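# Restock wall glove dispenser with two boxes from cart

## Task

Take the two new glove boxes off the cart and place them into the empty slots of the wall-mounted glove dispenser (the cart and the pedal bin may be moved). When finished, release the boxes and move the robot away from them. The robot must not tip over or be left leaning, or the task fails.

## Robot and tools

Robot: a Hello Robot Stretch 4, a single-arm mobile manipulator. It has an omni-wheel base, a lift that slides up and down a mast, one telescoping arm that reaches straight out, a wrist with yaw, pitch and roll, and a two-finger gripper. It stands about 1.6 m tall, and the base rim lies within 0.23 m of the base origin. Something may occasionally nudge a loose object.

Frames: the base frame sits on the floor under the base centre, with x ahead, y to the left and z up. hand_pose is reported in this frame for a point between the open fingertips. With all wrist joints at zero its axes line up with the base axes, though the printed position may be slightly wrong. The odometry frame is where the base frame was when the scene began. base_odometry counts wheel turns only, so slipping looks like travel. Heading runs from -3.142 to 3.142 and is positive to the left.

execute_actions: argument "actions" is a list holding one action, or empty to just read state and images. "cameras" is an optional list from head_camera, head_left_camera, head_right_camera, wrist_camera, "all". Omitted, null or ["all"] gives every camera, and [] gives none. The "pictures" line lists the images in order. An action may contain "base", "joints" or both, plus optional "pace" and "contact_limits". Alternatively it contains only {"end_of_arm": "enable_torque"}, which re-powers any wrist or gripper motor that has shut off, so it holds in place. Motions in one action start together and may finish at different times.

The "base" value holds exactly one relative move from the base's last reported position. translate_m is metres straight ahead, positive forward, -2 to 2. strafe_m is metres sideways, positive left, -2 to 2. rotate_rad is radians in place, positive counter-clockwise seen from above, -3.2 to 3.2.

The "joints" value maps joint names to absolute targets, not offsets. lift_m runs 0 to 1.2 m. arm_m is extension, 0 to 0.55 m. wrist_yaw_rad runs -1.134 to 4.276; 0 points ahead, positive turns left, 3.14 is stowed, and above 3.4 the arm may block it. wrist_pitch_rad runs -1.117 to 4.259; 0 is level and 1.57 points down. wrist_roll_rad runs -1.117 to 4.259; at 0 the fingers are level, and positive turns clockwise seen from behind. gripper_m runs -0.038 to 0.141 and is the fingertip gap; below 0 the fingers squeeze each other. The done tolerances are ±0.004 for lift, arm and gripper, ±0.02 for yaw and roll, and ±0.05 for pitch. Joint targets outside their range are clipped and reported. Any other bad value or unknown key rejects the whole call, and nothing moves. A joint or base left out of an action may still be pushing toward an older target.

"pace" is "slow", "default", "fast" or "max". Base speed is 0.1/0.3/0.4/0.6 m/s and turning 1/2/3/4 rad/s. With the lift above 0.2 these are capped further, down to 0.3 m/s and 1 rad/s at lift 1.2. "contact_limits" currently accepts only arm_m, from 0 (gentlest) to 0.75 (firmest), default 0.5.

wait: "seconds" 0 to 10. It commands nothing and returns the same state and images. zoom_image: "camera" plus "region" [x0, y0, x1, y1] in pixels of that camera's latest full image, origin at top left, at most 504x504. finished_scene: "scene" is the number of the current scene. It ends that scene for good, and the result says whether the goal was met and gives the next task. Replying without any tool call ends everything. If a call reports a stop, later movement, wait and finish calls in the same reply are skipped.

Cameras: head_camera is on the mast top, looking ahead and down; turn the base to aim it. head_left_camera and head_right_camera are fisheyes beside it, angled more steeply down and showing the base and arm. wrist_camera looks along the fingers, which appear near the bottom of its image.

Result lines: lidar_m gives 12 rough distances in metres in 30-degree sectors, counter-clockwise from straight ahead (4th left, 7th behind, 10th right). "-" means nothing seen or closer than 0.25 m. It covers about 0.15 m up to robot height, may miss glass, thin legs and things behind, and ignores the robot itself. wrist_depth_mm is a 7x7 grid of median depths, 100 to 2000 mm, read from the top left; "-" means invalid, and the robot's own body shows up. turned_by_wheels vs turned_by_imu differing by over about 0.1 rad signals a bump or slip, adding roughly their difference to the heading error. base_tilt gives forward and right lean in degrees, each with a constant bias of up to 1.5. motor_effort is percent of max, positive toward higher joint values, with the peak of the last action in brackets. Wheel motors read positive when pushing a right turn. Readings have a fixed per-motor bias plus noise.

base_status and joint_status: "done" (for the base, wheels turned the full amount even if slipping); "off_target"; "contact_stop_at_<key>", where that part stopped on contact and the lift, arm or wheels may go slack; "limit_stop_at_<name>"; "time_out"; "torque_fault", where a wrist or gripper motor went limp until enable_torque. on_its_own reports uncommanded things, where "held at" is the held target rather than the position. "limit_stop_at_tilt" means a lean over 6 degrees, leaving lift, arm and wheels slack and ignoring commands. "limit_stop_at_own_body" means a self-collision was blocked, which is common with pitch below -0.2 combined with roll below -0.4 or above 4. Slack parts hold again once commanded.

Gripping: command a gap smaller than the box width. Squeezing harder pulls the object toward the wrist by up to a third of the shortfall. Neither the reading nor "done" proves a grasp; with a target of 0 or more, a firm squeeze shows up in the gripper_m effort. If the fingertips jam on a surface below them, raise the lift. Holding over about 2 kg in a level gripper may fault the wrist.

Avoid: turning or driving with over 1 kg held while arm_m exceeds 0.2, especially at fast paces; steady pushing or pulling, especially high up or with a high contact limit; and wheels riding onto low objects. All of these risk tipping. Also avoid drops, slams, hard hits and strong pushes. At the start, lift_m 0.4 with wrist_yaw_rad 0 in one action unfolds the wrist. Finish with the boxes released in the slots and the robot backed away.

Each tool is called as a command line: name --argument value for each argument, lists and objects as JSON in quotes; but a table of rows of numbers goes row by row, as --pt "numbers of a row", without its own name.

## Session

execute_actions --actions '[]'

Scene clock: 0.00 s.
base_odometry: x=+0.000 y=+0.000 heading=+0.000 (m, m, rad; odometry frame)
turned_by_wheels: +0.000 (rad since the last result)
turned_by_imu: +0.000 (rad since the last result)
base_tilt: forward=-0.8 right=+0.0 (deg)
lidar_m: 2.52 2.36 2.58 1.34 1.29 1.38 1.93 1.80 1.92 1.84 1.60 1.48
base_status: not commanded
joint_positions: lift_m=+0.227 arm_m=+0.001 wrist_yaw_rad=+3.214 wrist_pitch_rad=-0.001 wrist_roll_rad=-0.002 gripper_m=+0.057
joint_status: not commanded
motor_effort: lift_m=+19 arm_m=-1 wrist_yaw_rad=+0 wrist_pitch_rad=-7 wrist_roll_rad=-1 gripper_m=-3 wheel_0=+0 wheel_1=+0 wheel_2=+0 (%)
hand_pose: x=-0.1223 y=+0.0662 z=+0.4057 quat_wxyz=(-0.036, +0.000, -0.001, +0.999) (m; base frame)
wrist_depth_mm: - - 142 - - - 1863 / - - 139 - - - 1397 / - - 134 294 - 1708 1308 / - 117 140 - - 1708 1308 / 185 1756 - - - 1708 1308 / 195 1708 208 1708 196 1618 1397 / 193 1008 1008 135 1060 991 1138
pictures: head_camera, head_left_camera, head_right_camera, wrist_camera
Images, in order (width x height): head_camera 420x560, head_left_camera 420x672, head_right_camera 420x672, wrist_camera 616x392.

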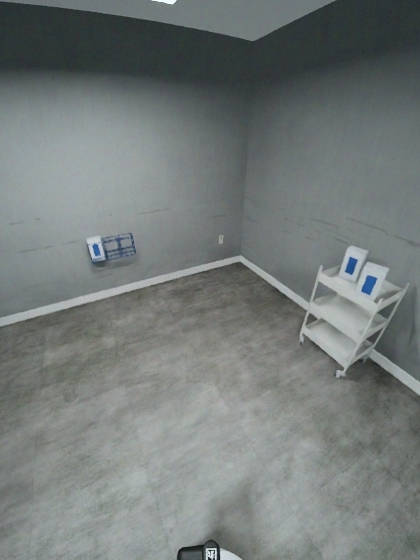

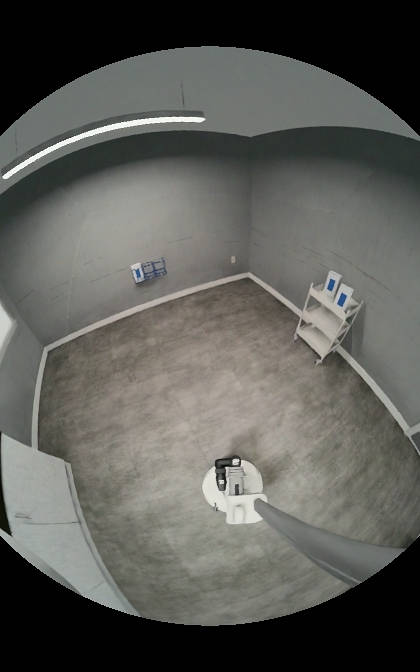

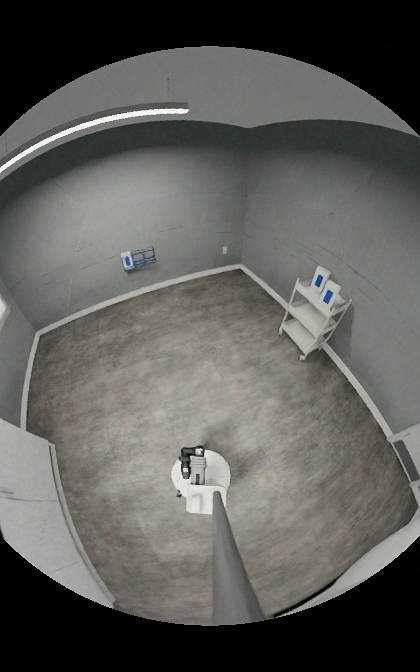

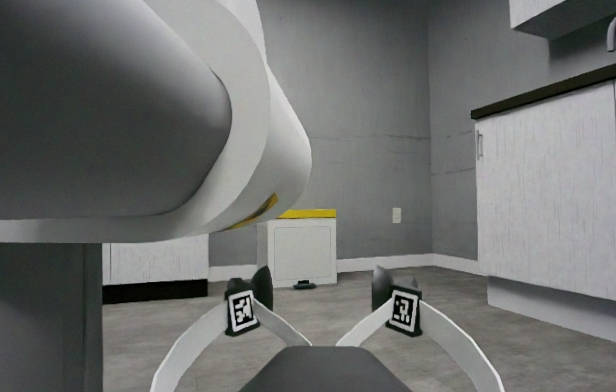

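zoom_image --camera "head_camera" --region '[60, 210, 180, 290]'

zoom_image --camera "head_camera" --region '[280, 230, 420, 390]'

execute_actions --actions '[{"base":{"rotate_rad":-0.6},"joints":{"lift_m":0.9,"wrist_yaw_rad":0,"gripper_m":0.14}}]'

Region (60, 210, 180, 290) of head_camera's 420x560 image, scaled by 4.200, with more detail than that image has.

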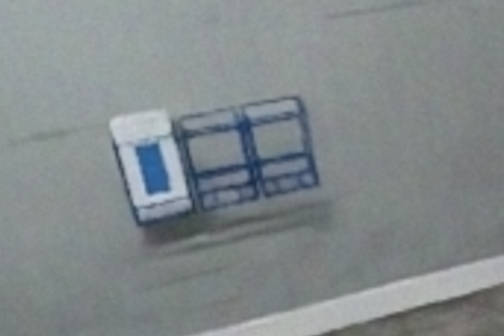

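Region (280, 230, 420, 390) of head_camera's 420x560 image, scaled by 3.150, with more detail than that image has; it fills the left 441 columns of this view, and the rest is white.

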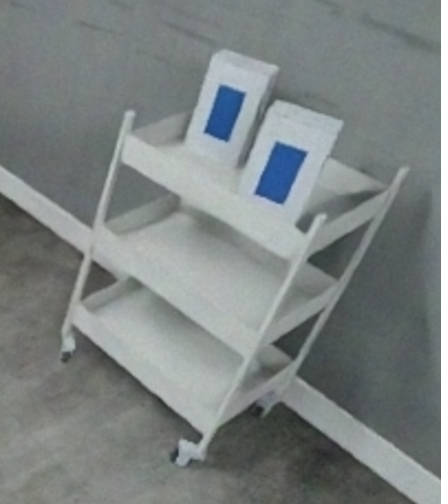

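Scene clock: 5.53 s.
base_odometry: x=+0.000 y=+0.000 heading=-0.599 (m, m, rad; odometry frame)
turned_by_wheels: -0.599 (rad since the last result)
turned_by_imu: -0.594 (rad since the last result)
base_tilt: forward=-0.9 right=+0.0 (deg)
lidar_m: 1.48 2.56 2.36 2.58 1.37 1.30 1.36 1.96 1.81 1.86 1.87 1.79
base_status: done
joint_positions: lift_m=+0.900 arm_m=+0.001 wrist_yaw_rad=+0.000 wrist_pitch_rad=-0.001 wrist_roll_rad=-0.002 gripper_m=+0.140
joint_status: all done
motor_effort: lift_m=+21(25) arm_m=-1(1) wrist_yaw_rad=-2(8) wrist_pitch_rad=-7(7) wrist_roll_rad=+0(2) gripper_m=-3(6) wheel_0=+3(8) wheel_1=+3(8) wheel_2=+3(9) (%)
hand_pose: x=+0.4603 y=-0.0873 z=+1.0782 quat_wxyz=(+1.000, -0.001, +0.000, +0.000) (m; base frame)
wrist_depth_mm: - - - 1863 1661 1430 1336 / - - - 1863 1708 1430 1281 / - - - 1983 1661 1430 1308 / - - - 1921 1618 1464 1308 / - - - 1863 1661 1430 1308 / - - 219 1366 1537 207 1308 / - - - 141 1576 1464 1281
pictures: head_camera, head_left_camera, head_right_camera, wrist_camera
Images, in order (width x height): head_camera 420x560, head_left_camera 420x672, head_right_camera 420x672, wrist_camera 616x392.

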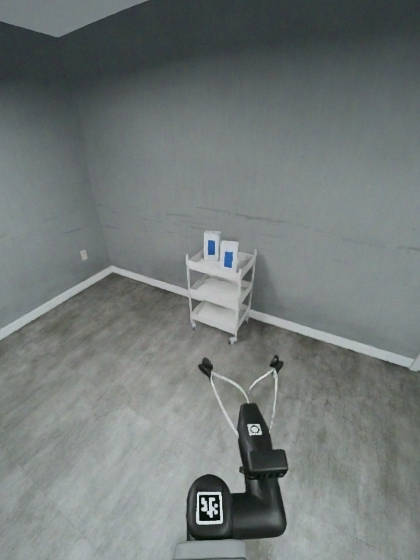

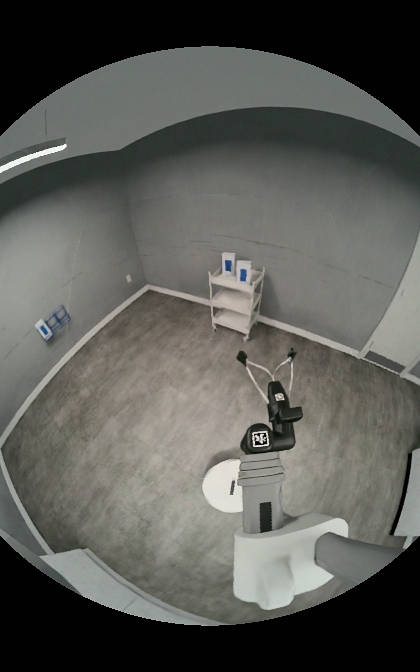

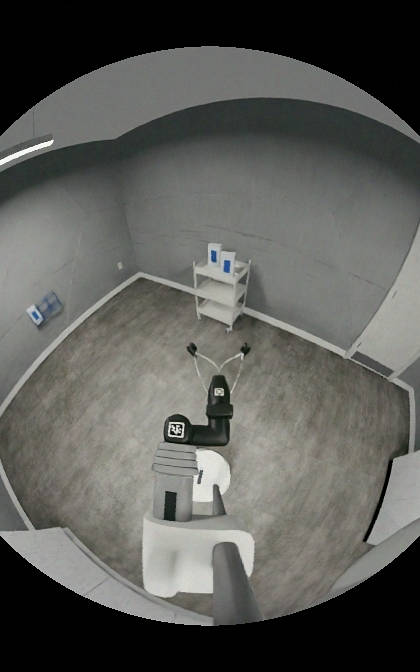

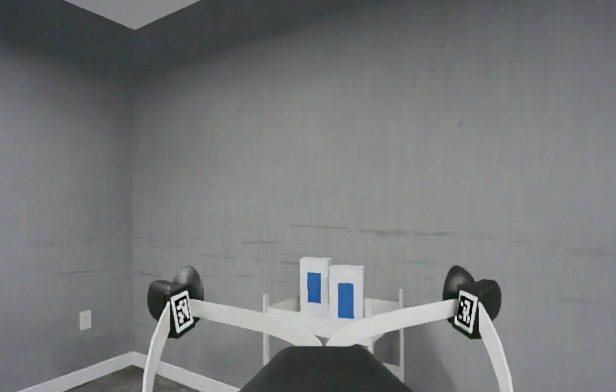

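execute_actions --actions '[{"base":{"rotate_rad":-0.48}}]' --cameras '[]'

execute_actions --actions '[{"base":{"strafe_m":0.75}}]' --cameras '["head_camera","wrist_camera"]'

Scene clock: 10.57 s.
base_odometry: x=+0.000 y=+0.000 heading=-1.078 (m, m, rad; odometry frame)
turned_by_wheels: -0.479 (rad since the last result)
turned_by_imu: -0.474 (rad since the last result)
base_tilt: forward=-0.9 right=+0.0 (deg)
lidar_m: 1.76 1.46 2.55 2.38 2.61 1.34 1.33 1.41 1.93 1.78 1.89 1.84
base_status: done
joint_positions: lift_m=+0.900 arm_m=+0.001 wrist_yaw_rad=+0.000 wrist_pitch_rad=-0.001 wrist_roll_rad=-0.002 gripper_m=+0.140
joint_status: not commanded
motor_effort: lift_m=+21(22) arm_m=-1(1) wrist_yaw_rad=-1(2) wrist_pitch_rad=-8(11) wrist_roll_rad=+1(0) gripper_m=+2(0) wheel_0=+4(5) wheel_1=+4(7) wheel_2=+3(9) (%)
hand_pose: x=+0.4603 y=-0.0874 z=+1.0782 quat_wxyz=(+1.000, -0.001, +0.000, +0.000) (m; base frame)
wrist_depth_mm: 1708 1708 1661 1618 1576 1537 1537 / 1756 1661 1618 1618 1618 1537 1537 / 1661 1708 1661 1618 1618 1576 1537 / 1708 1708 1661 1618 1576 1537 1499 / 1708 1661 1708 1618 1576 1537 1537 / 1708 1255 219 1618 1576 207 1537 / 1708 1576 1708 141 1537 1537 1499
pictures: none
No camera images: the call's "cameras" was empty. Leave "cameras" out to get every camera's image.

Scene clock: 14.40 s.
base_odometry: x=+0.661 y=+0.355 heading=-1.078 (m, m, rad; odometry frame)
turned_by_wheels: +0.000 (rad since the last result)
turned_by_imu: -0.003 (rad since the last result)
base_tilt: forward=-0.9 right=+0.0 (deg)
lidar_m: 1.39 1.92 1.69 1.63 1.82 1.97 1.31 1.36 1.91 2.56 2.45 1.87
base_status: done
joint_positions: lift_m=+0.900 arm_m=+0.001 wrist_yaw_rad=+0.000 wrist_pitch_rad=-0.001 wrist_roll_rad=-0.002 gripper_m=+0.140
joint_status: not commanded
motor_effort: lift_m=+21(21) arm_m=-1(1) wrist_yaw_rad=-1(1) wrist_pitch_rad=-8(6) wrist_roll_rad=+0(0) gripper_m=-2(3) wheel_0=-2(10) wheel_1=+3(12) wheel_2=+0(1) (%)
hand_pose: x=+0.4603 y=-0.0874 z=+1.0782 quat_wxyz=(+1.000, -0.001, +0.000, +0.000) (m; base frame)
wrist_depth_mm: 1808 1756 1708 1708 1618 1618 1576 / 1756 1708 1708 1661 1618 1661 1576 / 1756 1708 1708 1618 1618 1618 1576 / 1756 1756 1708 1618 1618 1618 1576 / 1708 1708 1661 1661 1618 1576 1537 / 1756 1708 219 1397 1576 207 1576 / 1708 1708 1708 141 1576 1576 1537
pictures: head_camera, wrist_camera
Images, in order (width x height): head_camera 420x560, wrist_camera 616x392.

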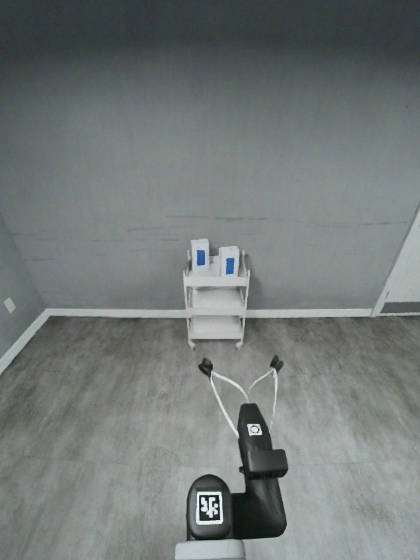

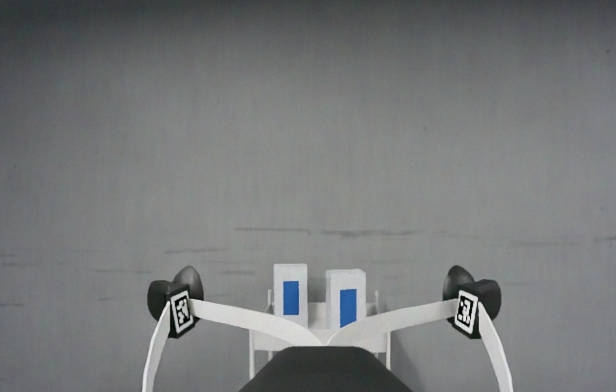

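execute_actions --actions '[{"base":{"strafe_m":-0.15},"joints":{"lift_m":0.75}}]' --cameras '[]'

execute_actions --actions '[{"base":{"translate_m":0.75}}]'

Scene clock: 19.90 s.
base_odometry: x=+0.529 y=+0.284 heading=-1.078 (m, m, rad; odometry frame)
turned_by_wheels: +0.000 (rad since the last result)
turned_by_imu: -0.001 (rad since the last result)
base_tilt: forward=-0.9 right=+0.0 (deg)
lidar_m: 1.36 1.90 1.94 1.79 1.99 1.99 1.31 1.37 1.92 2.41 2.47 1.86
base_status: done
joint_positions: lift_m=+0.750 arm_m=+0.001 wrist_yaw_rad=+0.000 wrist_pitch_rad=-0.001 wrist_roll_rad=-0.002 gripper_m=+0.140
joint_status: all done
motor_effort: lift_m=+15(21) arm_m=-1(1) wrist_yaw_rad=-1(1) wrist_pitch_rad=-7(8) wrist_roll_rad=+1(0) gripper_m=+1(1) wheel_0=+2(14) wheel_1=-1(10) wheel_2=+0(2) (%)
hand_pose: x=+0.4603 y=-0.0874 z=+0.9288 quat_wxyz=(+1.000, -0.001, +0.000, +0.000) (m; base frame)
wrist_depth_mm: 1808 1756 1661 1708 1661 1618 1618 / 1756 1708 1708 1661 1618 1618 1537 / 1708 1756 1708 1708 1618 1576 1576 / 1756 1756 1708 1661 1618 1618 1537 / 1708 1708 1708 1576 1618 1576 1537 / 1708 1708 219 1229 1576 207 1537 / 1708 1708 1499 141 1618 1576 1537
pictures: none
No camera images: the call's "cameras" was empty. Leave "cameras" out to get every camera's image.

Scene clock: 23.87 s.
base_odometry: x=+0.884 y=-0.377 heading=-1.078 (m, m, rad; odometry frame)
turned_by_wheels: +0.000 (rad since the last result)
turned_by_imu: -0.003 (rad since the last result)
base_tilt: forward=-0.8 right=+0.0 (deg)
lidar_m: 0.65 0.68 1.58 1.79 1.83 2.74 2.05 2.17 2.51 2.43 1.48 1.11
base_status: done
joint_positions: lift_m=+0.750 arm_m=+0.001 wrist_yaw_rad=+0.000 wrist_pitch_rad=-0.001 wrist_roll_rad=-0.002 gripper_m=+0.140
joint_status: not commanded
motor_effort: lift_m=+15(15) arm_m=-1(1) wrist_yaw_rad=-1(1) wrist_pitch_rad=-7(7) wrist_roll_rad=+0(0) gripper_m=+0(2) wheel_0=+5(13) wheel_1=+4(11) wheel_2=-2(11) (%)
hand_pose: x=+0.4603 y=-0.0874 z=+0.9287 quat_wxyz=(+1.000, -0.001, +0.000, +0.000) (m; base frame)
wrist_depth_mm: 931 917 891 866 854 842 831 / 931 904 891 866 854 842 831 / 904 917 878 866 854 854 820 / 904 891 891 866 854 831 820 / 917 891 878 854 854 831 831 / 917 891 219 512 831 207 820 / 904 647 654 141 842 831 809
pictures: head_camera, head_left_camera, head_right_camera, wrist_camera
Images, in order (width x height): head_camera 420x560, head_left_camera 420x672, head_right_camera 420x672, wrist_camera 616x392.

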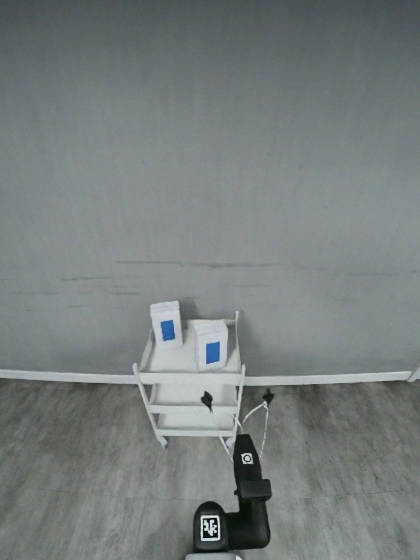

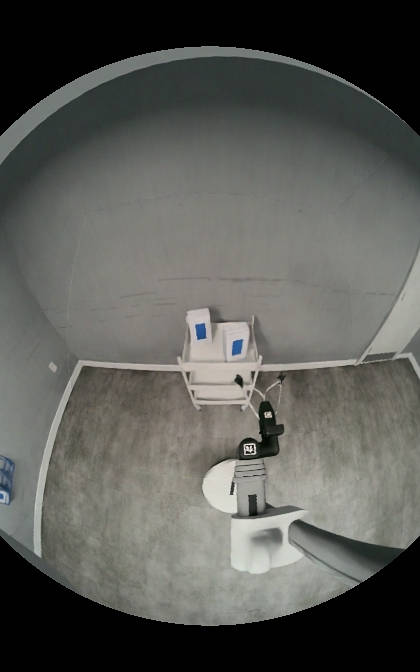

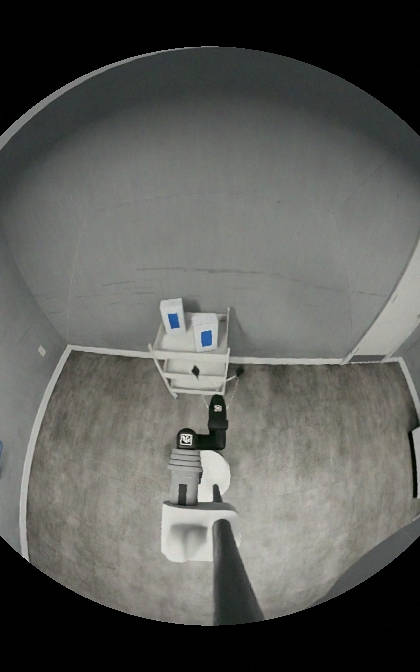

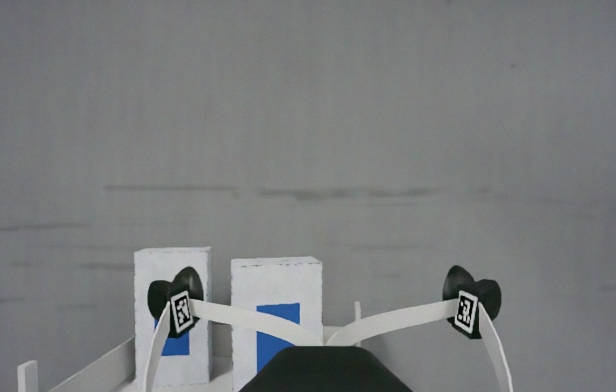

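execute_actions --actions '[{"base":{"strafe_m":0.052},"joints":{"lift_m":0.665}}]' --cameras '[]'

execute_actions --actions '[{"joints":{"arm_m":0.22}}]' --cameras '["head_camera","wrist_camera"]'

Scene clock: 28.30 s.
base_odometry: x=+0.929 y=-0.352 heading=-1.078 (m, m, rad; odometry frame)
turned_by_wheels: +0.000 (rad since the last result)
turned_by_imu: -0.002 (rad since the last result)
base_tilt: forward=-0.9 right=+0.0 (deg)
lidar_m: 0.64 0.69 1.60 1.73 1.83 2.67 2.05 2.16 2.55 2.49 1.46 0.65
base_status: done
joint_positions: lift_m=+0.665 arm_m=+0.001 wrist_yaw_rad=+0.000 wrist_pitch_rad=-0.001 wrist_roll_rad=-0.002 gripper_m=+0.140
joint_status: all done
motor_effort: lift_m=+15(13) arm_m=-1(1) wrist_yaw_rad=-1(1) wrist_pitch_rad=-7(7) wrist_roll_rad=+0(0) gripper_m=+1(4) wheel_0=-3(11) wheel_1=+2(11) wheel_2=+0(0) (%)
hand_pose: x=+0.4603 y=-0.0874 z=+0.8437 quat_wxyz=(+1.000, -0.001, +0.000, +0.000) (m; base frame)
wrist_depth_mm: 931 891 891 878 866 854 831 / 931 904 891 866 854 842 831 / 917 904 878 866 854 842 831 / 904 891 891 866 866 831 831 / 931 904 654 500 854 831 820 / 904 603 218 496 539 207 809 / 676 449 445 140 424 831 809
pictures: none
No camera images: the call's "cameras" was empty. Leave "cameras" out to get every camera's image.

Scene clock: 30.07 s.
base_odometry: x=+0.929 y=-0.352 heading=-1.078 (m, m, rad; odometry frame)
turned_by_wheels: +0.000 (rad since the last result)
turned_by_imu: -0.001 (rad since the last result)
base_tilt: forward=-0.9 right=+0.0 (deg)
lidar_m: 0.65 0.70 1.57 1.76 1.80 2.67 2.04 2.17 2.56 2.47 1.48 0.67
base_status: not commanded
joint_positions: lift_m=+0.665 arm_m=+0.219 wrist_yaw_rad=+0.000 wrist_pitch_rad=-0.001 wrist_roll_rad=-0.002 gripper_m=+0.140
joint_status: all done
motor_effort: lift_m=+15(15) arm_m=+5(4) wrist_yaw_rad=+0(0) wrist_pitch_rad=-6(9) wrist_roll_rad=+0(0) gripper_m=+0(0) wheel_0=-3(3) wheel_1=+2(2) wheel_2=+0(0) (%)
hand_pose: x=+0.6785 y=-0.0874 z=+0.8438 quat_wxyz=(+1.000, -0.001, +0.000, +0.000) (m; base frame)
wrist_depth_mm: 691 676 661 654 634 634 621 / 683 676 661 647 634 627 615 / 683 668 661 654 634 627 615 / 683 668 654 640 627 615 609 / 676 427 436 283 621 627 615 / 676 418 219 282 293 206 609 / 445 418 433 140 439 615 609
pictures: head_camera, wrist_camera
Images, in order (width x height): head_camera 420x560, wrist_camera 616x392.

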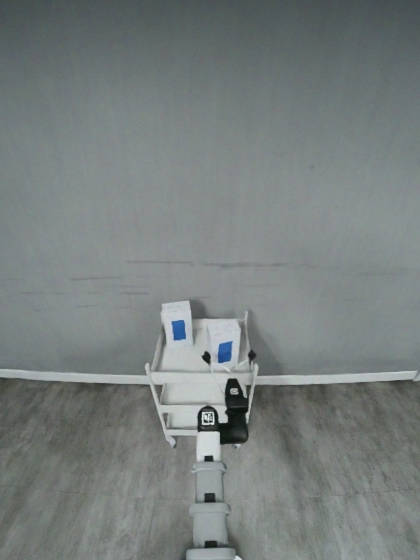

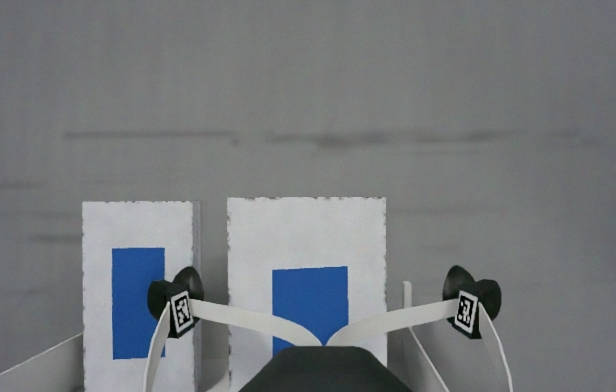

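execute_actions --actions '[{"base":{"strafe_m":0.01},"joints":{"lift_m":0.68}}]' --cameras '[]'

execute_actions --actions '[{"joints":{"arm_m":0.33},"pace":"slow"}]' --cameras '["head_camera","wrist_camera"]'

Scene clock: 32.60 s.
base_odometry: x=+0.938 y=-0.348 heading=-1.078 (m, m, rad; odometry frame)
turned_by_wheels: +0.000 (rad since the last result)
turned_by_imu: -0.001 (rad since the last result)
base_tilt: forward=-0.8 right=+0.0 (deg)
lidar_m: 0.65 0.69 1.59 1.74 1.78 2.65 2.06 2.18 2.58 2.50 1.47 0.68
base_status: done
joint_positions: lift_m=+0.680 arm_m=+0.219 wrist_yaw_rad=+0.000 wrist_pitch_rad=-0.001 wrist_roll_rad=-0.002 gripper_m=+0.140
joint_status: all done
motor_effort: lift_m=+22(27) arm_m=+5(5) wrist_yaw_rad=+0(0) wrist_pitch_rad=-5(6) wrist_roll_rad=+0(1) gripper_m=-3(2) wheel_0=-2(16) wheel_1=+5(9) wheel_2=+0(1) (%)
hand_pose: x=+0.6785 y=-0.0874 z=+0.8582 quat_wxyz=(+1.000, -0.001, +0.000, +0.000) (m; base frame)
wrist_depth_mm: 683 676 668 654 640 627 615 / 683 668 661 647 634 621 615 / 683 668 661 640 627 621 615 / 683 668 654 647 627 621 609 / 676 424 433 281 296 621 615 / 676 418 219 279 290 206 609 / 676 421 430 141 427 609 609
pictures: none
No camera images: the call's "cameras" was empty. Leave "cameras" out to get every camera's image.

Scene clock: 34.97 s.
base_odometry: x=+0.938 y=-0.348 heading=-1.078 (m, m, rad; odometry frame)
turned_by_wheels: +0.000 (rad since the last result)
turned_by_imu: -0.001 (rad since the last result)
base_tilt: forward=-0.9 right=+0.0 (deg)
lidar_m: 0.65 0.68 1.56 1.73 1.79 2.64 2.05 2.19 2.59 2.49 1.48 0.65
base_status: not commanded
joint_positions: lift_m=+0.680 arm_m=+0.329 wrist_yaw_rad=+0.001 wrist_pitch_rad=-0.001 wrist_roll_rad=-0.002 gripper_m=+0.140
joint_status: all done
motor_effort: lift_m=+22(22) arm_m=+5(7) wrist_yaw_rad=-2(2) wrist_pitch_rad=-6(8) wrist_roll_rad=-1(0) gripper_m=+1(0) wheel_0=-2(2) wheel_1=+5(5) wheel_2=+0(0) (%)
hand_pose: x=+0.7885 y=-0.0872 z=+0.8582 quat_wxyz=(+1.000, -0.001, -0.001, +0.000) (m; base frame)
wrist_depth_mm: 574 559 549 535 525 517 512 / 564 559 549 535 525 512 504 / 559 554 539 535 521 517 508 / 559 549 539 525 521 512 504 / 312 322 195 202 213 512 504 / 310 315 190 196 206 206 500 / 309 319 186 140 203 508 500
pictures: head_camera, wrist_camera
Images, in order (width x height): head_camera 420x560, wrist_camera 616x392.

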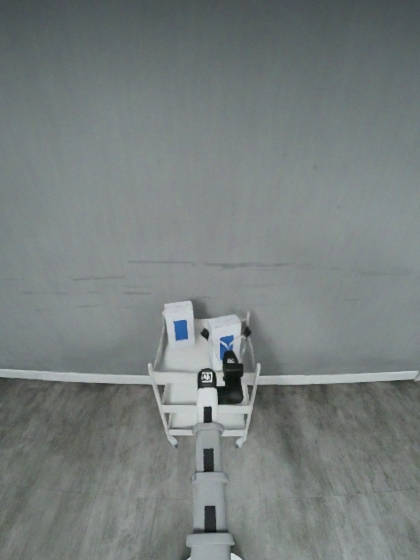

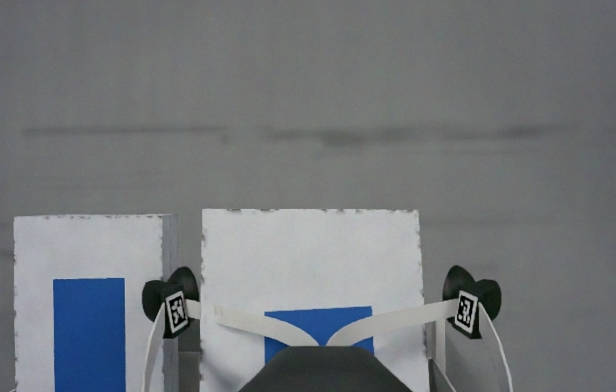

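execute_actions --actions '[{"joints":{"arm_m":0.365},"pace":"slow"}]' --cameras '[]'

execute_actions --actions '[{"joints":{"gripper_m":0.06}}]' --cameras '[]'

execute_actions --actions '[{"joints":{"lift_m":0.98}}]'

Scene clock: 39.00 s.
base_odometry: x=+0.938 y=-0.348 heading=-1.078 (m, m, rad; odometry frame)
turned_by_wheels: +0.000 (rad since the last result)
turned_by_imu: -0.002 (rad since the last result)
base_tilt: forward=-0.9 right=+0.0 (deg)
lidar_m: 0.66 0.69 1.61 1.73 1.80 2.65 2.04 2.17 2.55 2.49 1.48 0.68
base_status: not commanded
joint_positions: lift_m=+0.680 arm_m=+0.364 wrist_yaw_rad=+0.001 wrist_pitch_rad=+0.000 wrist_roll_rad=-0.002 gripper_m=+0.140
joint_status: all done
motor_effort: lift_m=+22(22) arm_m=+5(6) wrist_yaw_rad=-2(5) wrist_pitch_rad=-9(8) wrist_roll_rad=+0(0) gripper_m=+1(0) wheel_0=-2(2) wheel_1=+5(5) wheel_2=+0(0) (%)
hand_pose: x=+0.8235 y=-0.0872 z=+0.8580 quat_wxyz=(+1.000, -0.001, +0.000, +0.000) (m; base frame)
wrist_depth_mm: 525 521 512 500 492 480 477 / 530 521 504 496 492 480 473 / 525 512 504 500 492 480 473 / 525 512 504 492 488 477 469 / 279 289 504 496 484 477 466 / 278 285 219 488 480 207 469 / 277 285 362 141 480 469 466
pictures: none
No camera images: the call's "cameras" was empty. Leave "cameras" out to get every camera's image.

Scene clock: 40.80 s.
base_odometry: x=+0.938 y=-0.348 heading=-1.078 (m, m, rad; odometry frame)
turned_by_wheels: +0.000 (rad since the last result)
turned_by_imu: -0.001 (rad since the last result)
base_tilt: forward=-0.8 right=+0.0 (deg)
lidar_m: 0.66 0.66 1.60 1.71 1.78 2.66 2.05 2.18 2.58 2.49 1.49 0.66
base_status: not commanded
joint_positions: lift_m=+0.680 arm_m=+0.364 wrist_yaw_rad=+0.001 wrist_pitch_rad=+0.000 wrist_roll_rad=-0.002 gripper_m=+0.060
joint_status: all done
motor_effort: lift_m=+22(22) arm_m=+5(5) wrist_yaw_rad=-2(2) wrist_pitch_rad=-9(8) wrist_roll_rad=+0(0) gripper_m=-4(6) wheel_0=-2(2) wheel_1=+5(5) wheel_2=+0(0) (%)
hand_pose: x=+0.8235 y=-0.0873 z=+0.8580 quat_wxyz=(+1.000, -0.001, +0.000, +0.000) (m; base frame)
wrist_depth_mm: 530 517 512 500 492 484 477 / 525 517 508 500 488 484 473 / 525 521 504 496 496 480 473 / 521 512 508 496 488 477 469 / 282 289 500 492 484 477 473 / 279 287 202 492 198 477 466 / 278 286 410 135 480 469 469
pictures: none
No camera images: the call's "cameras" was empty. Leave "cameras" out to get every camera's image.

Scene clock: 43.07 s.
base_odometry: x=+0.938 y=-0.348 heading=-1.078 (m, m, rad; odometry frame)
turned_by_wheels: +0.000 (rad since the last result)
turned_by_imu: -0.001 (rad since the last result)
base_tilt: forward=-0.8 right=+0.0 (deg)
lidar_m: 0.63 0.70 1.60 1.74 1.80 2.64 2.05 2.18 2.56 2.50 1.46 0.66
base_status: not commanded
joint_positions: lift_m=+0.980 arm_m=+0.364 wrist_yaw_rad=+0.001 wrist_pitch_rad=-0.001 wrist_roll_rad=-0.002 gripper_m=+0.060
joint_status: all done
motor_effort: lift_m=+22(24) arm_m=+5(5) wrist_yaw_rad=-2(2) wrist_pitch_rad=-7(8) wrist_roll_rad=+0(0) gripper_m=-5(3) wheel_0=-2(2) wheel_1=+5(4) wheel_2=+0(0) (%)
hand_pose: x=+0.8235 y=-0.0873 z=+1.1581 quat_wxyz=(+1.000, -0.001, +0.000, +0.000) (m; base frame)
wrist_depth_mm: 525 517 508 500 492 484 473 / 525 517 512 500 492 484 473 / 530 512 500 496 488 480 473 / 525 512 504 496 484 480 473 / 521 512 500 496 484 477 469 / 521 508 202 492 197 477 469 / 517 508 500 135 480 469 466
pictures: head_camera, head_left_camera, head_right_camera, wrist_camera
Images, in order (width x height): head_camera 420x560, head_left_camera 420x672, head_right_camera 420x672, wrist_camera 616x392.

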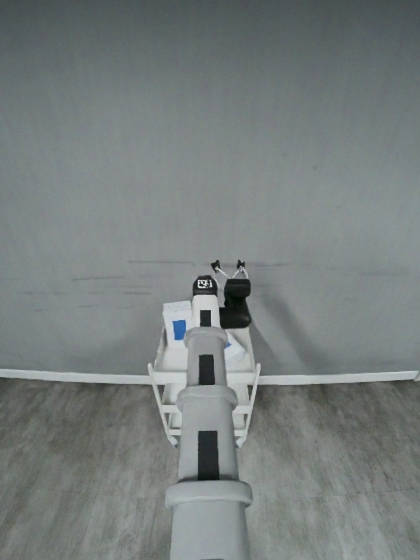

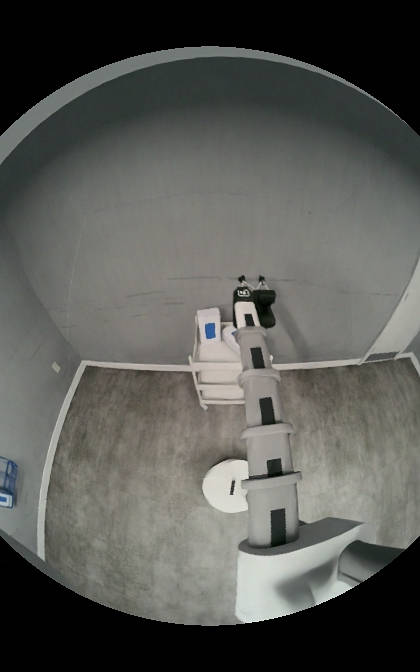

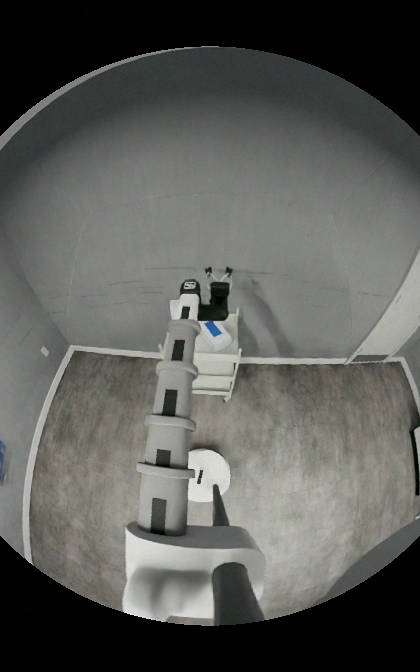

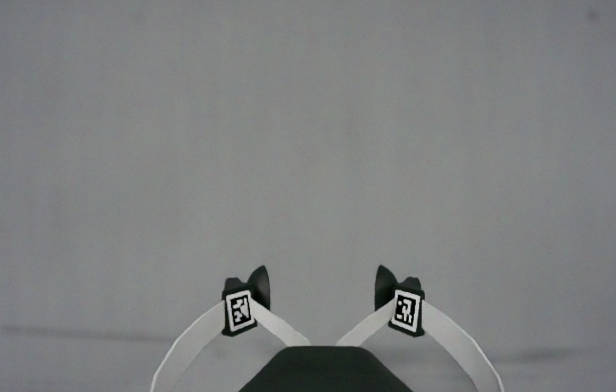

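The box got knocked over. Look.

execute_actions --actions '[{"joints":{"arm_m":0.0,"gripper_m":0.14,"wrist_pitch_rad":0.6}}]'

Scene clock: 46.30 s.
base_odometry: x=+0.938 y=-0.348 heading=-1.078 (m, m, rad; odometry frame)
turned_by_wheels: +0.000 (rad since the last result)
turned_by_imu: -0.001 (rad since the last result)
base_tilt: forward=-0.9 right=+0.0 (deg)
lidar_m: 0.64 0.68 1.61 1.71 1.82 2.66 2.07 2.15 2.58 2.49 1.46 0.68
base_status: not commanded
joint_positions: lift_m=+0.980 arm_m=+0.002 wrist_yaw_rad=+0.000 wrist_pitch_rad=+0.602 wrist_roll_rad=-0.002 gripper_m=+0.140
joint_status: all done
motor_effort: lift_m=+22(22) arm_m=-5(6) wrist_yaw_rad=+0(2) wrist_pitch_rad=-7(6) wrist_roll_rad=+0(0) gripper_m=+0(3) wheel_0=-2(2) wheel_1=+5(5) wheel_2=+0(0) (%)
hand_pose: x=+0.4103 y=-0.0874 z=+0.9946 quat_wxyz=(+0.955, -0.001, +0.296, +0.000) (m; base frame)
wrist_depth_mm: 809 798 788 778 768 750 750 / 866 866 854 842 831 820 798 / 960 946 715 917 904 891 878 / 1060 1042 768 831 991 960 960 / 1205 1118 759 715 1060 1078 1078 / 1366 1281 217 609 591 207 1205 / 1308 1308 842 141 1255 1229 1281
pictures: head_camera, head_left_camera, head_right_camera, wrist_camera
Images, in order (width x height): head_camera 420x560, head_left_camera 420x672, head_right_camera 420x672, wrist_camera 616x392.

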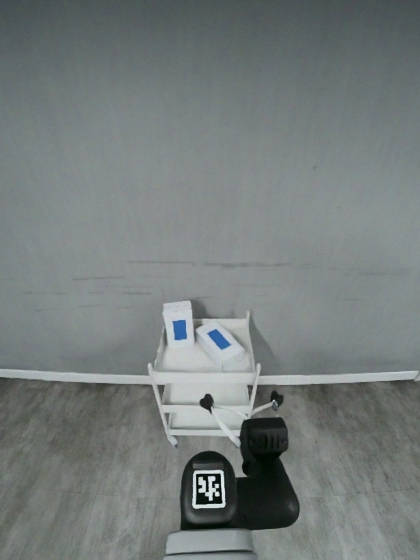

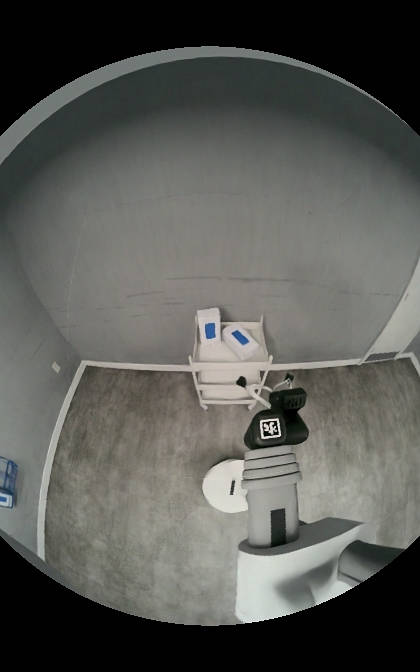

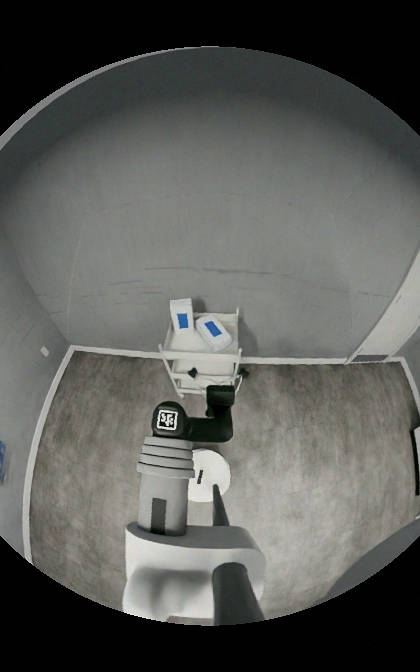

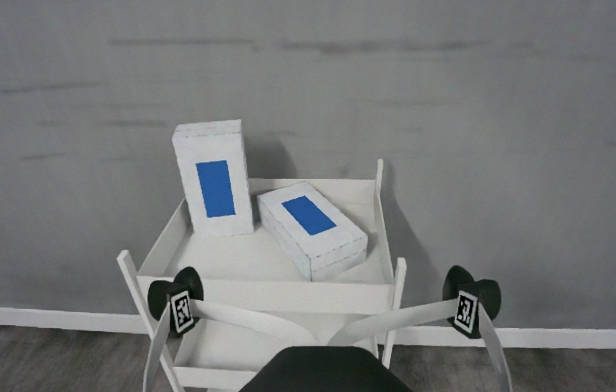

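execute_actions --actions '[{"joints":{"arm_m":0.3,"wrist_pitch_rad":1.57,"wrist_yaw_rad":0.65}}]'

Scene clock: 54.13 s.
base_odometry: x=+0.938 y=-0.348 heading=-1.078 (m, m, rad; odometry frame)
turned_by_wheels: +0.000 (rad since the last result)
turned_by_imu: -0.002 (rad since the last result)
base_tilt: forward=-0.8 right=+0.0 (deg)
lidar_m: 0.65 0.69 1.59 1.76 1.79 2.67 2.05 2.15 2.56 2.50 1.50 0.67
base_status: not commanded
joint_positions: lift_m=+0.980 arm_m=+0.299 wrist_yaw_rad=+0.650 wrist_pitch_rad=+1.570 wrist_roll_rad=-0.002 gripper_m=+0.140
joint_status: all done
motor_effort: lift_m=+22(21) arm_m=+5(6) wrist_yaw_rad=+0(5) wrist_pitch_rad=-1(6) wrist_roll_rad=+0(2) gripper_m=+3(3) wheel_0=-2(2) wheel_1=+5(5) wheel_2=+0(0) (%)
hand_pose: x=+0.5231 y=-0.0694 z=+0.8694 quat_wxyz=(+0.670, -0.226, +0.670, +0.226) (m; base frame)
wrist_depth_mm: 1160 1160 654 445 439 368 368 / 1138 1160 1118 647 439 368 366 / 1160 1138 1138 976 433 430 430 / 1138 1138 1118 1118 699 427 1078 / 1138 1138 1138 1118 1098 1098 1078 / 1138 904 216 1118 1098 208 1078 / 1118 904 891 141 1098 1078 1078
pictures: head_camera, head_left_camera, head_right_camera, wrist_camera
Images, in order (width x height): head_camera 420x560, head_left_camera 420x672, head_right_camera 420x672, wrist_camera 616x392.

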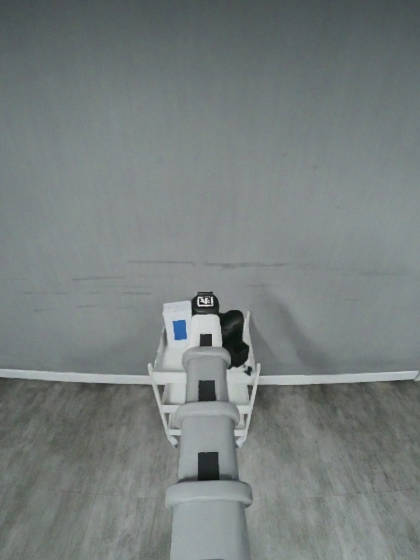

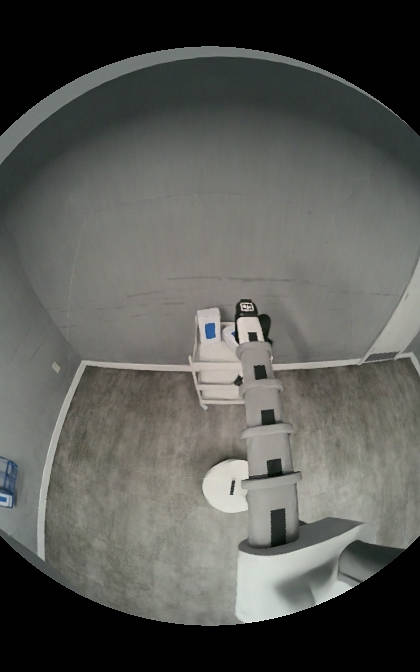

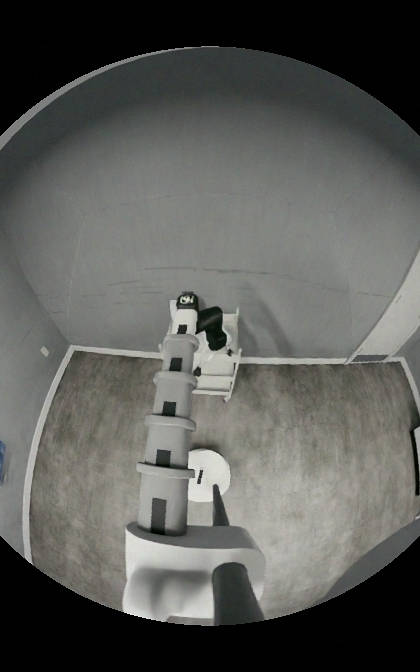

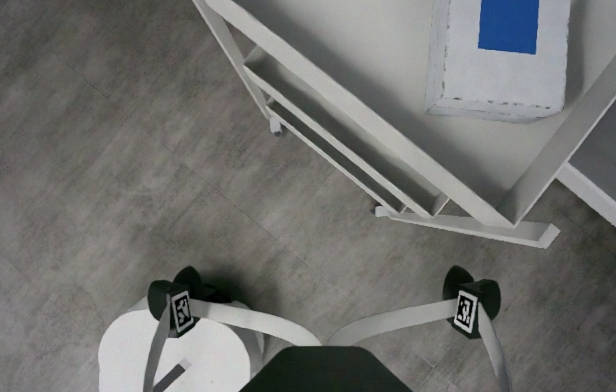

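execute_actions --actions '[{"base":{"translate_m":0.15},"joints":{"arm_m":0.5}}]' --cameras '["wrist_camera"]'

Scene clock: 57.13 s.
base_odometry: x=+1.009 y=-0.480 heading=-1.077 (m, m, rad; odometry frame)
turned_by_wheels: +0.000 (rad since the last result)
turned_by_imu: -0.001 (rad since the last result)
base_tilt: forward=-0.9 right=+0.0 (deg)
lidar_m: 0.50 0.54 1.41 1.78 1.79 2.65 2.21 2.32 2.56 2.51 1.27 0.52
base_status: done
joint_positions: lift_m=+0.980 arm_m=+0.499 wrist_yaw_rad=+0.650 wrist_pitch_rad=+1.570 wrist_roll_rad=-0.002 gripper_m=+0.140
joint_status: all done
motor_effort: lift_m=+22(22) arm_m=+5(6) wrist_yaw_rad=+0(0) wrist_pitch_rad=+0(0) wrist_roll_rad=+0(0) gripper_m=+1(4) wheel_0=+3(12) wheel_1=+3(10) wheel_2=-1(11) (%)
hand_pose: x=+0.7231 y=-0.0695 z=+0.8694 quat_wxyz=(+0.670, -0.226, +0.670, +0.226) (m; base frame)
wrist_depth_mm: 204 202 445 488 338 257 220 / 202 200 276 539 442 315 257 / 1160 219 310 436 549 407 314 / 436 445 439 370 430 539 394 / 430 445 436 368 430 427 504 / 1138 410 216 366 407 207 878 / 1138 891 436 141 418 1098 1078
pictures: wrist_camera
Images, in order (width x height): wrist_camera 616x392.

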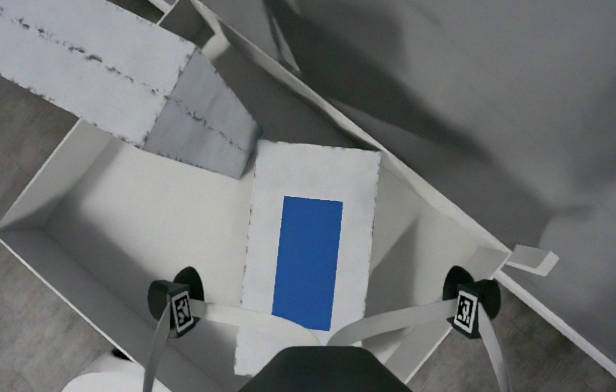

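execute_actions --actions '[{"base":{"strafe_m":0.03},"joints":{"arm_m":0.527}}]' --cameras '[]'

execute_actions --actions '[{"joints":{"lift_m":0.785},"pace":"slow"}]' --cameras '["wrist_camera","head_left_camera"]'

Scene clock: 60.80 s.
base_odometry: x=+1.035 y=-0.465 heading=-1.077 (m, m, rad; odometry frame)
turned_by_wheels: +0.000 (rad since the last result)
turned_by_imu: -0.002 (rad since the last result)
base_tilt: forward=-0.9 right=+0.0 (deg)
lidar_m: 0.49 0.54 1.39 1.76 1.74 2.62 2.22 2.33 2.62 2.53 1.29 0.53
base_status: done
joint_positions: lift_m=+0.980 arm_m=+0.526 wrist_yaw_rad=+0.650 wrist_pitch_rad=+1.570 wrist_roll_rad=-0.002 gripper_m=+0.140
joint_status: all done
motor_effort: lift_m=+21(21) arm_m=+5(6) wrist_yaw_rad=+0(0) wrist_pitch_rad=+0(1) wrist_roll_rad=+1(0) gripper_m=+1(0) wheel_0=-2(9) wheel_1=+1(11) wheel_2=+0(2) (%)
hand_pose: x=+0.7501 y=-0.0695 z=+0.8694 quat_wxyz=(+0.670, -0.226, +0.670, +0.226) (m; base frame)
wrist_depth_mm: 1160 1160 549 410 287 220 189 / 202 201 442 585 379 270 222 / 201 199 245 442 549 347 267 / 1138 200 301 370 433 484 334 / 439 442 436 368 427 585 462 / 421 439 217 366 364 207 668 / 1138 410 433 141 427 1098 1060
pictures: none
No camera images: the call's "cameras" was empty. Leave "cameras" out to get every camera's image.

Scene clock: 63.13 s.
base_odometry: x=+1.035 y=-0.465 heading=-1.077 (m, m, rad; odometry frame)
turned_by_wheels: +0.000 (rad since the last result)
turned_by_imu: -0.001 (rad since the last result)
base_tilt: forward=-0.9 right=+0.0 (deg)
lidar_m: 0.50 0.53 1.40 1.75 1.75 2.59 2.21 2.32 2.60 2.54 1.27 0.52
base_status: not commanded
joint_positions: lift_m=+0.786 arm_m=+0.526 wrist_yaw_rad=+0.650 wrist_pitch_rad=+1.570 wrist_roll_rad=-0.002 gripper_m=+0.140
joint_status: all done
motor_effort: lift_m=+10(23) arm_m=+5(5) wrist_yaw_rad=+0(0) wrist_pitch_rad=-3(4) wrist_roll_rad=+0(1) gripper_m=-2(0) wheel_0=-2(2) wheel_1=+1(1) wheel_2=+0(0) (%)
hand_pose: x=+0.7501 y=-0.0695 z=+0.6754 quat_wxyz=(+0.670, -0.226, +0.670, +0.226) (m; base frame)
wrist_depth_mm: - 250 247 359 285 217 187 / - 125 247 237 353 266 219 / 108 142 216 243 224 338 264 / 115 164 178 177 176 195 332 / 247 246 178 176 175 236 229 / 246 244 177 176 174 195 236 / 245 243 176 138 173 236 235
pictures: head_left_camera, wrist_camera
Images, in order (width x height): head_left_camera 420x672, wrist_camera 616x392.

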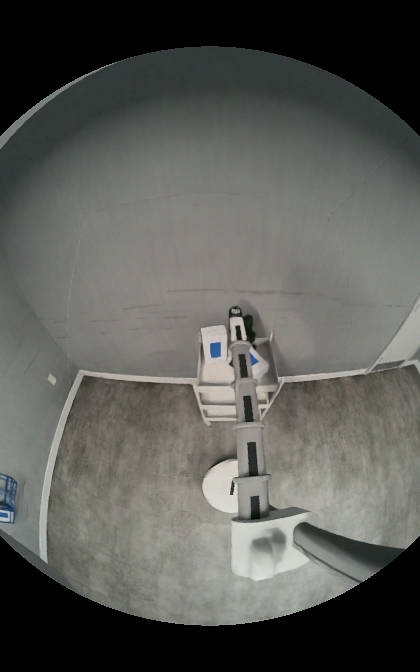

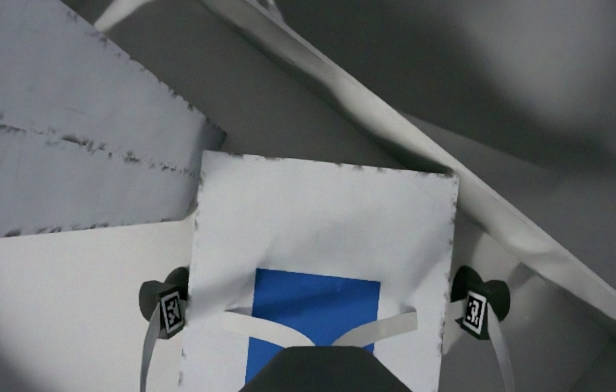

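execute_actions --actions '[{"joints":{"gripper_m":0.07}}]' --cameras '["wrist_camera"]'

execute_actions --actions '[{"joints":{"lift_m":1.05},"pace":"slow"}]' --cameras '["wrist_camera","head_left_camera"]'

Scene clock: 66.10 s.
base_odometry: x=+1.035 y=-0.465 heading=-1.077 (m, m, rad; odometry frame)
turned_by_wheels: +0.000 (rad since the last result)
turned_by_imu: -0.001 (rad since the last result)
base_tilt: forward=-0.9 right=+0.0 (deg)
lidar_m: 0.50 0.54 1.36 1.75 1.76 2.61 2.18 2.34 2.61 2.53 1.28 0.53
base_status: not commanded
joint_positions: lift_m=+0.785 arm_m=+0.526 wrist_yaw_rad=+0.650 wrist_pitch_rad=+1.570 wrist_roll_rad=-0.002 gripper_m=+0.071
joint_status: all done
motor_effort: lift_m=+13(13) arm_m=+5(5) wrist_yaw_rad=+0(0) wrist_pitch_rad=+1(5) wrist_roll_rad=+1(0) gripper_m=-25(27) wheel_0=-2(2) wheel_1=+1(1) wheel_2=+0(0) (%)
hand_pose: x=+0.7502 y=-0.0694 z=+0.6752 quat_wxyz=(+0.670, -0.226, +0.669, +0.226) (m; base frame)
wrist_depth_mm: - 249 246 347 286 218 188 / - 124 245 237 353 267 220 / 109 141 207 241 224 329 266 / 114 162 169 169 167 181 334 / 245 244 170 169 167 236 212 / 245 243 170 168 167 171 233 / 244 242 170 129 167 233 233
pictures: wrist_camera
Images, in order (width x height): wrist_camera 616x392.

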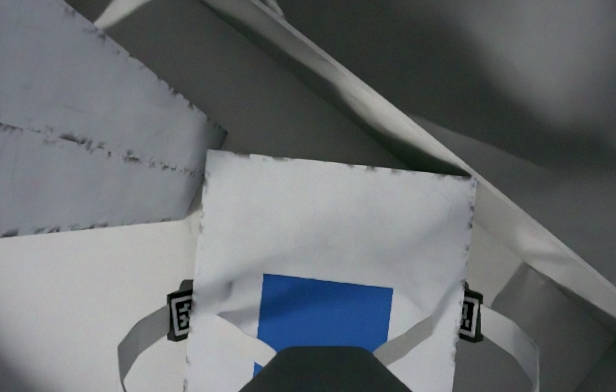

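Scene clock: 68.90 s.
base_odometry: x=+1.035 y=-0.465 heading=-1.077 (m, m, rad; odometry frame)
turned_by_wheels: +0.000 (rad since the last result)
turned_by_imu: -0.001 (rad since the last result)
base_tilt: forward=-0.8 right=+0.0 (deg)
lidar_m: 0.48 0.51 1.39 1.74 1.75 2.62 2.20 2.33 2.59 2.55 1.29 0.51
base_status: not commanded
joint_positions: lift_m=+1.049 arm_m=+0.526 wrist_yaw_rad=+0.650 wrist_pitch_rad=+1.569 wrist_roll_rad=-0.002 gripper_m=+0.071
joint_status: all done
motor_effort: lift_m=+24(30) arm_m=+5(5) wrist_yaw_rad=+0(0) wrist_pitch_rad=+2(2) wrist_roll_rad=-1(0) gripper_m=-28(30) wheel_0=-2(2) wheel_1=+1(1) wheel_2=+0(0) (%)
hand_pose: x=+0.7504 y=-0.0693 z=+0.9392 quat_wxyz=(+0.671, -0.226, +0.669, +0.227) (m; base frame)
wrist_depth_mm: 1229 1229 668 413 289 220 190 / 1229 272 517 621 379 271 222 / 1229 270 268 512 549 347 268 / 1255 504 167 166 164 399 336 / 504 512 168 167 165 535 466 / 1205 492 169 167 166 176 750 / 1229 960 170 129 167 1160 1160
pictures: head_left_camera, wrist_camera
Images, in order (width x height): head_left_camera 420x672, wrist_camera 616x392.

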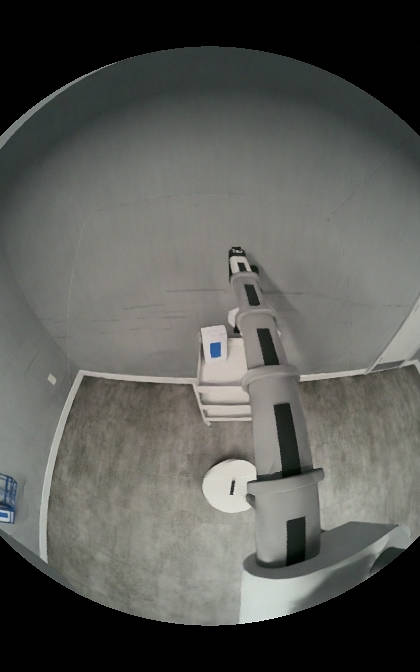

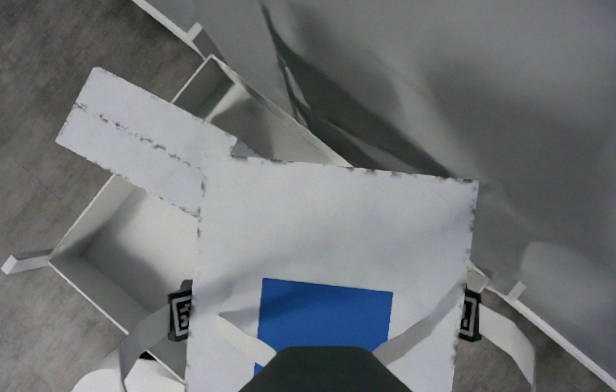

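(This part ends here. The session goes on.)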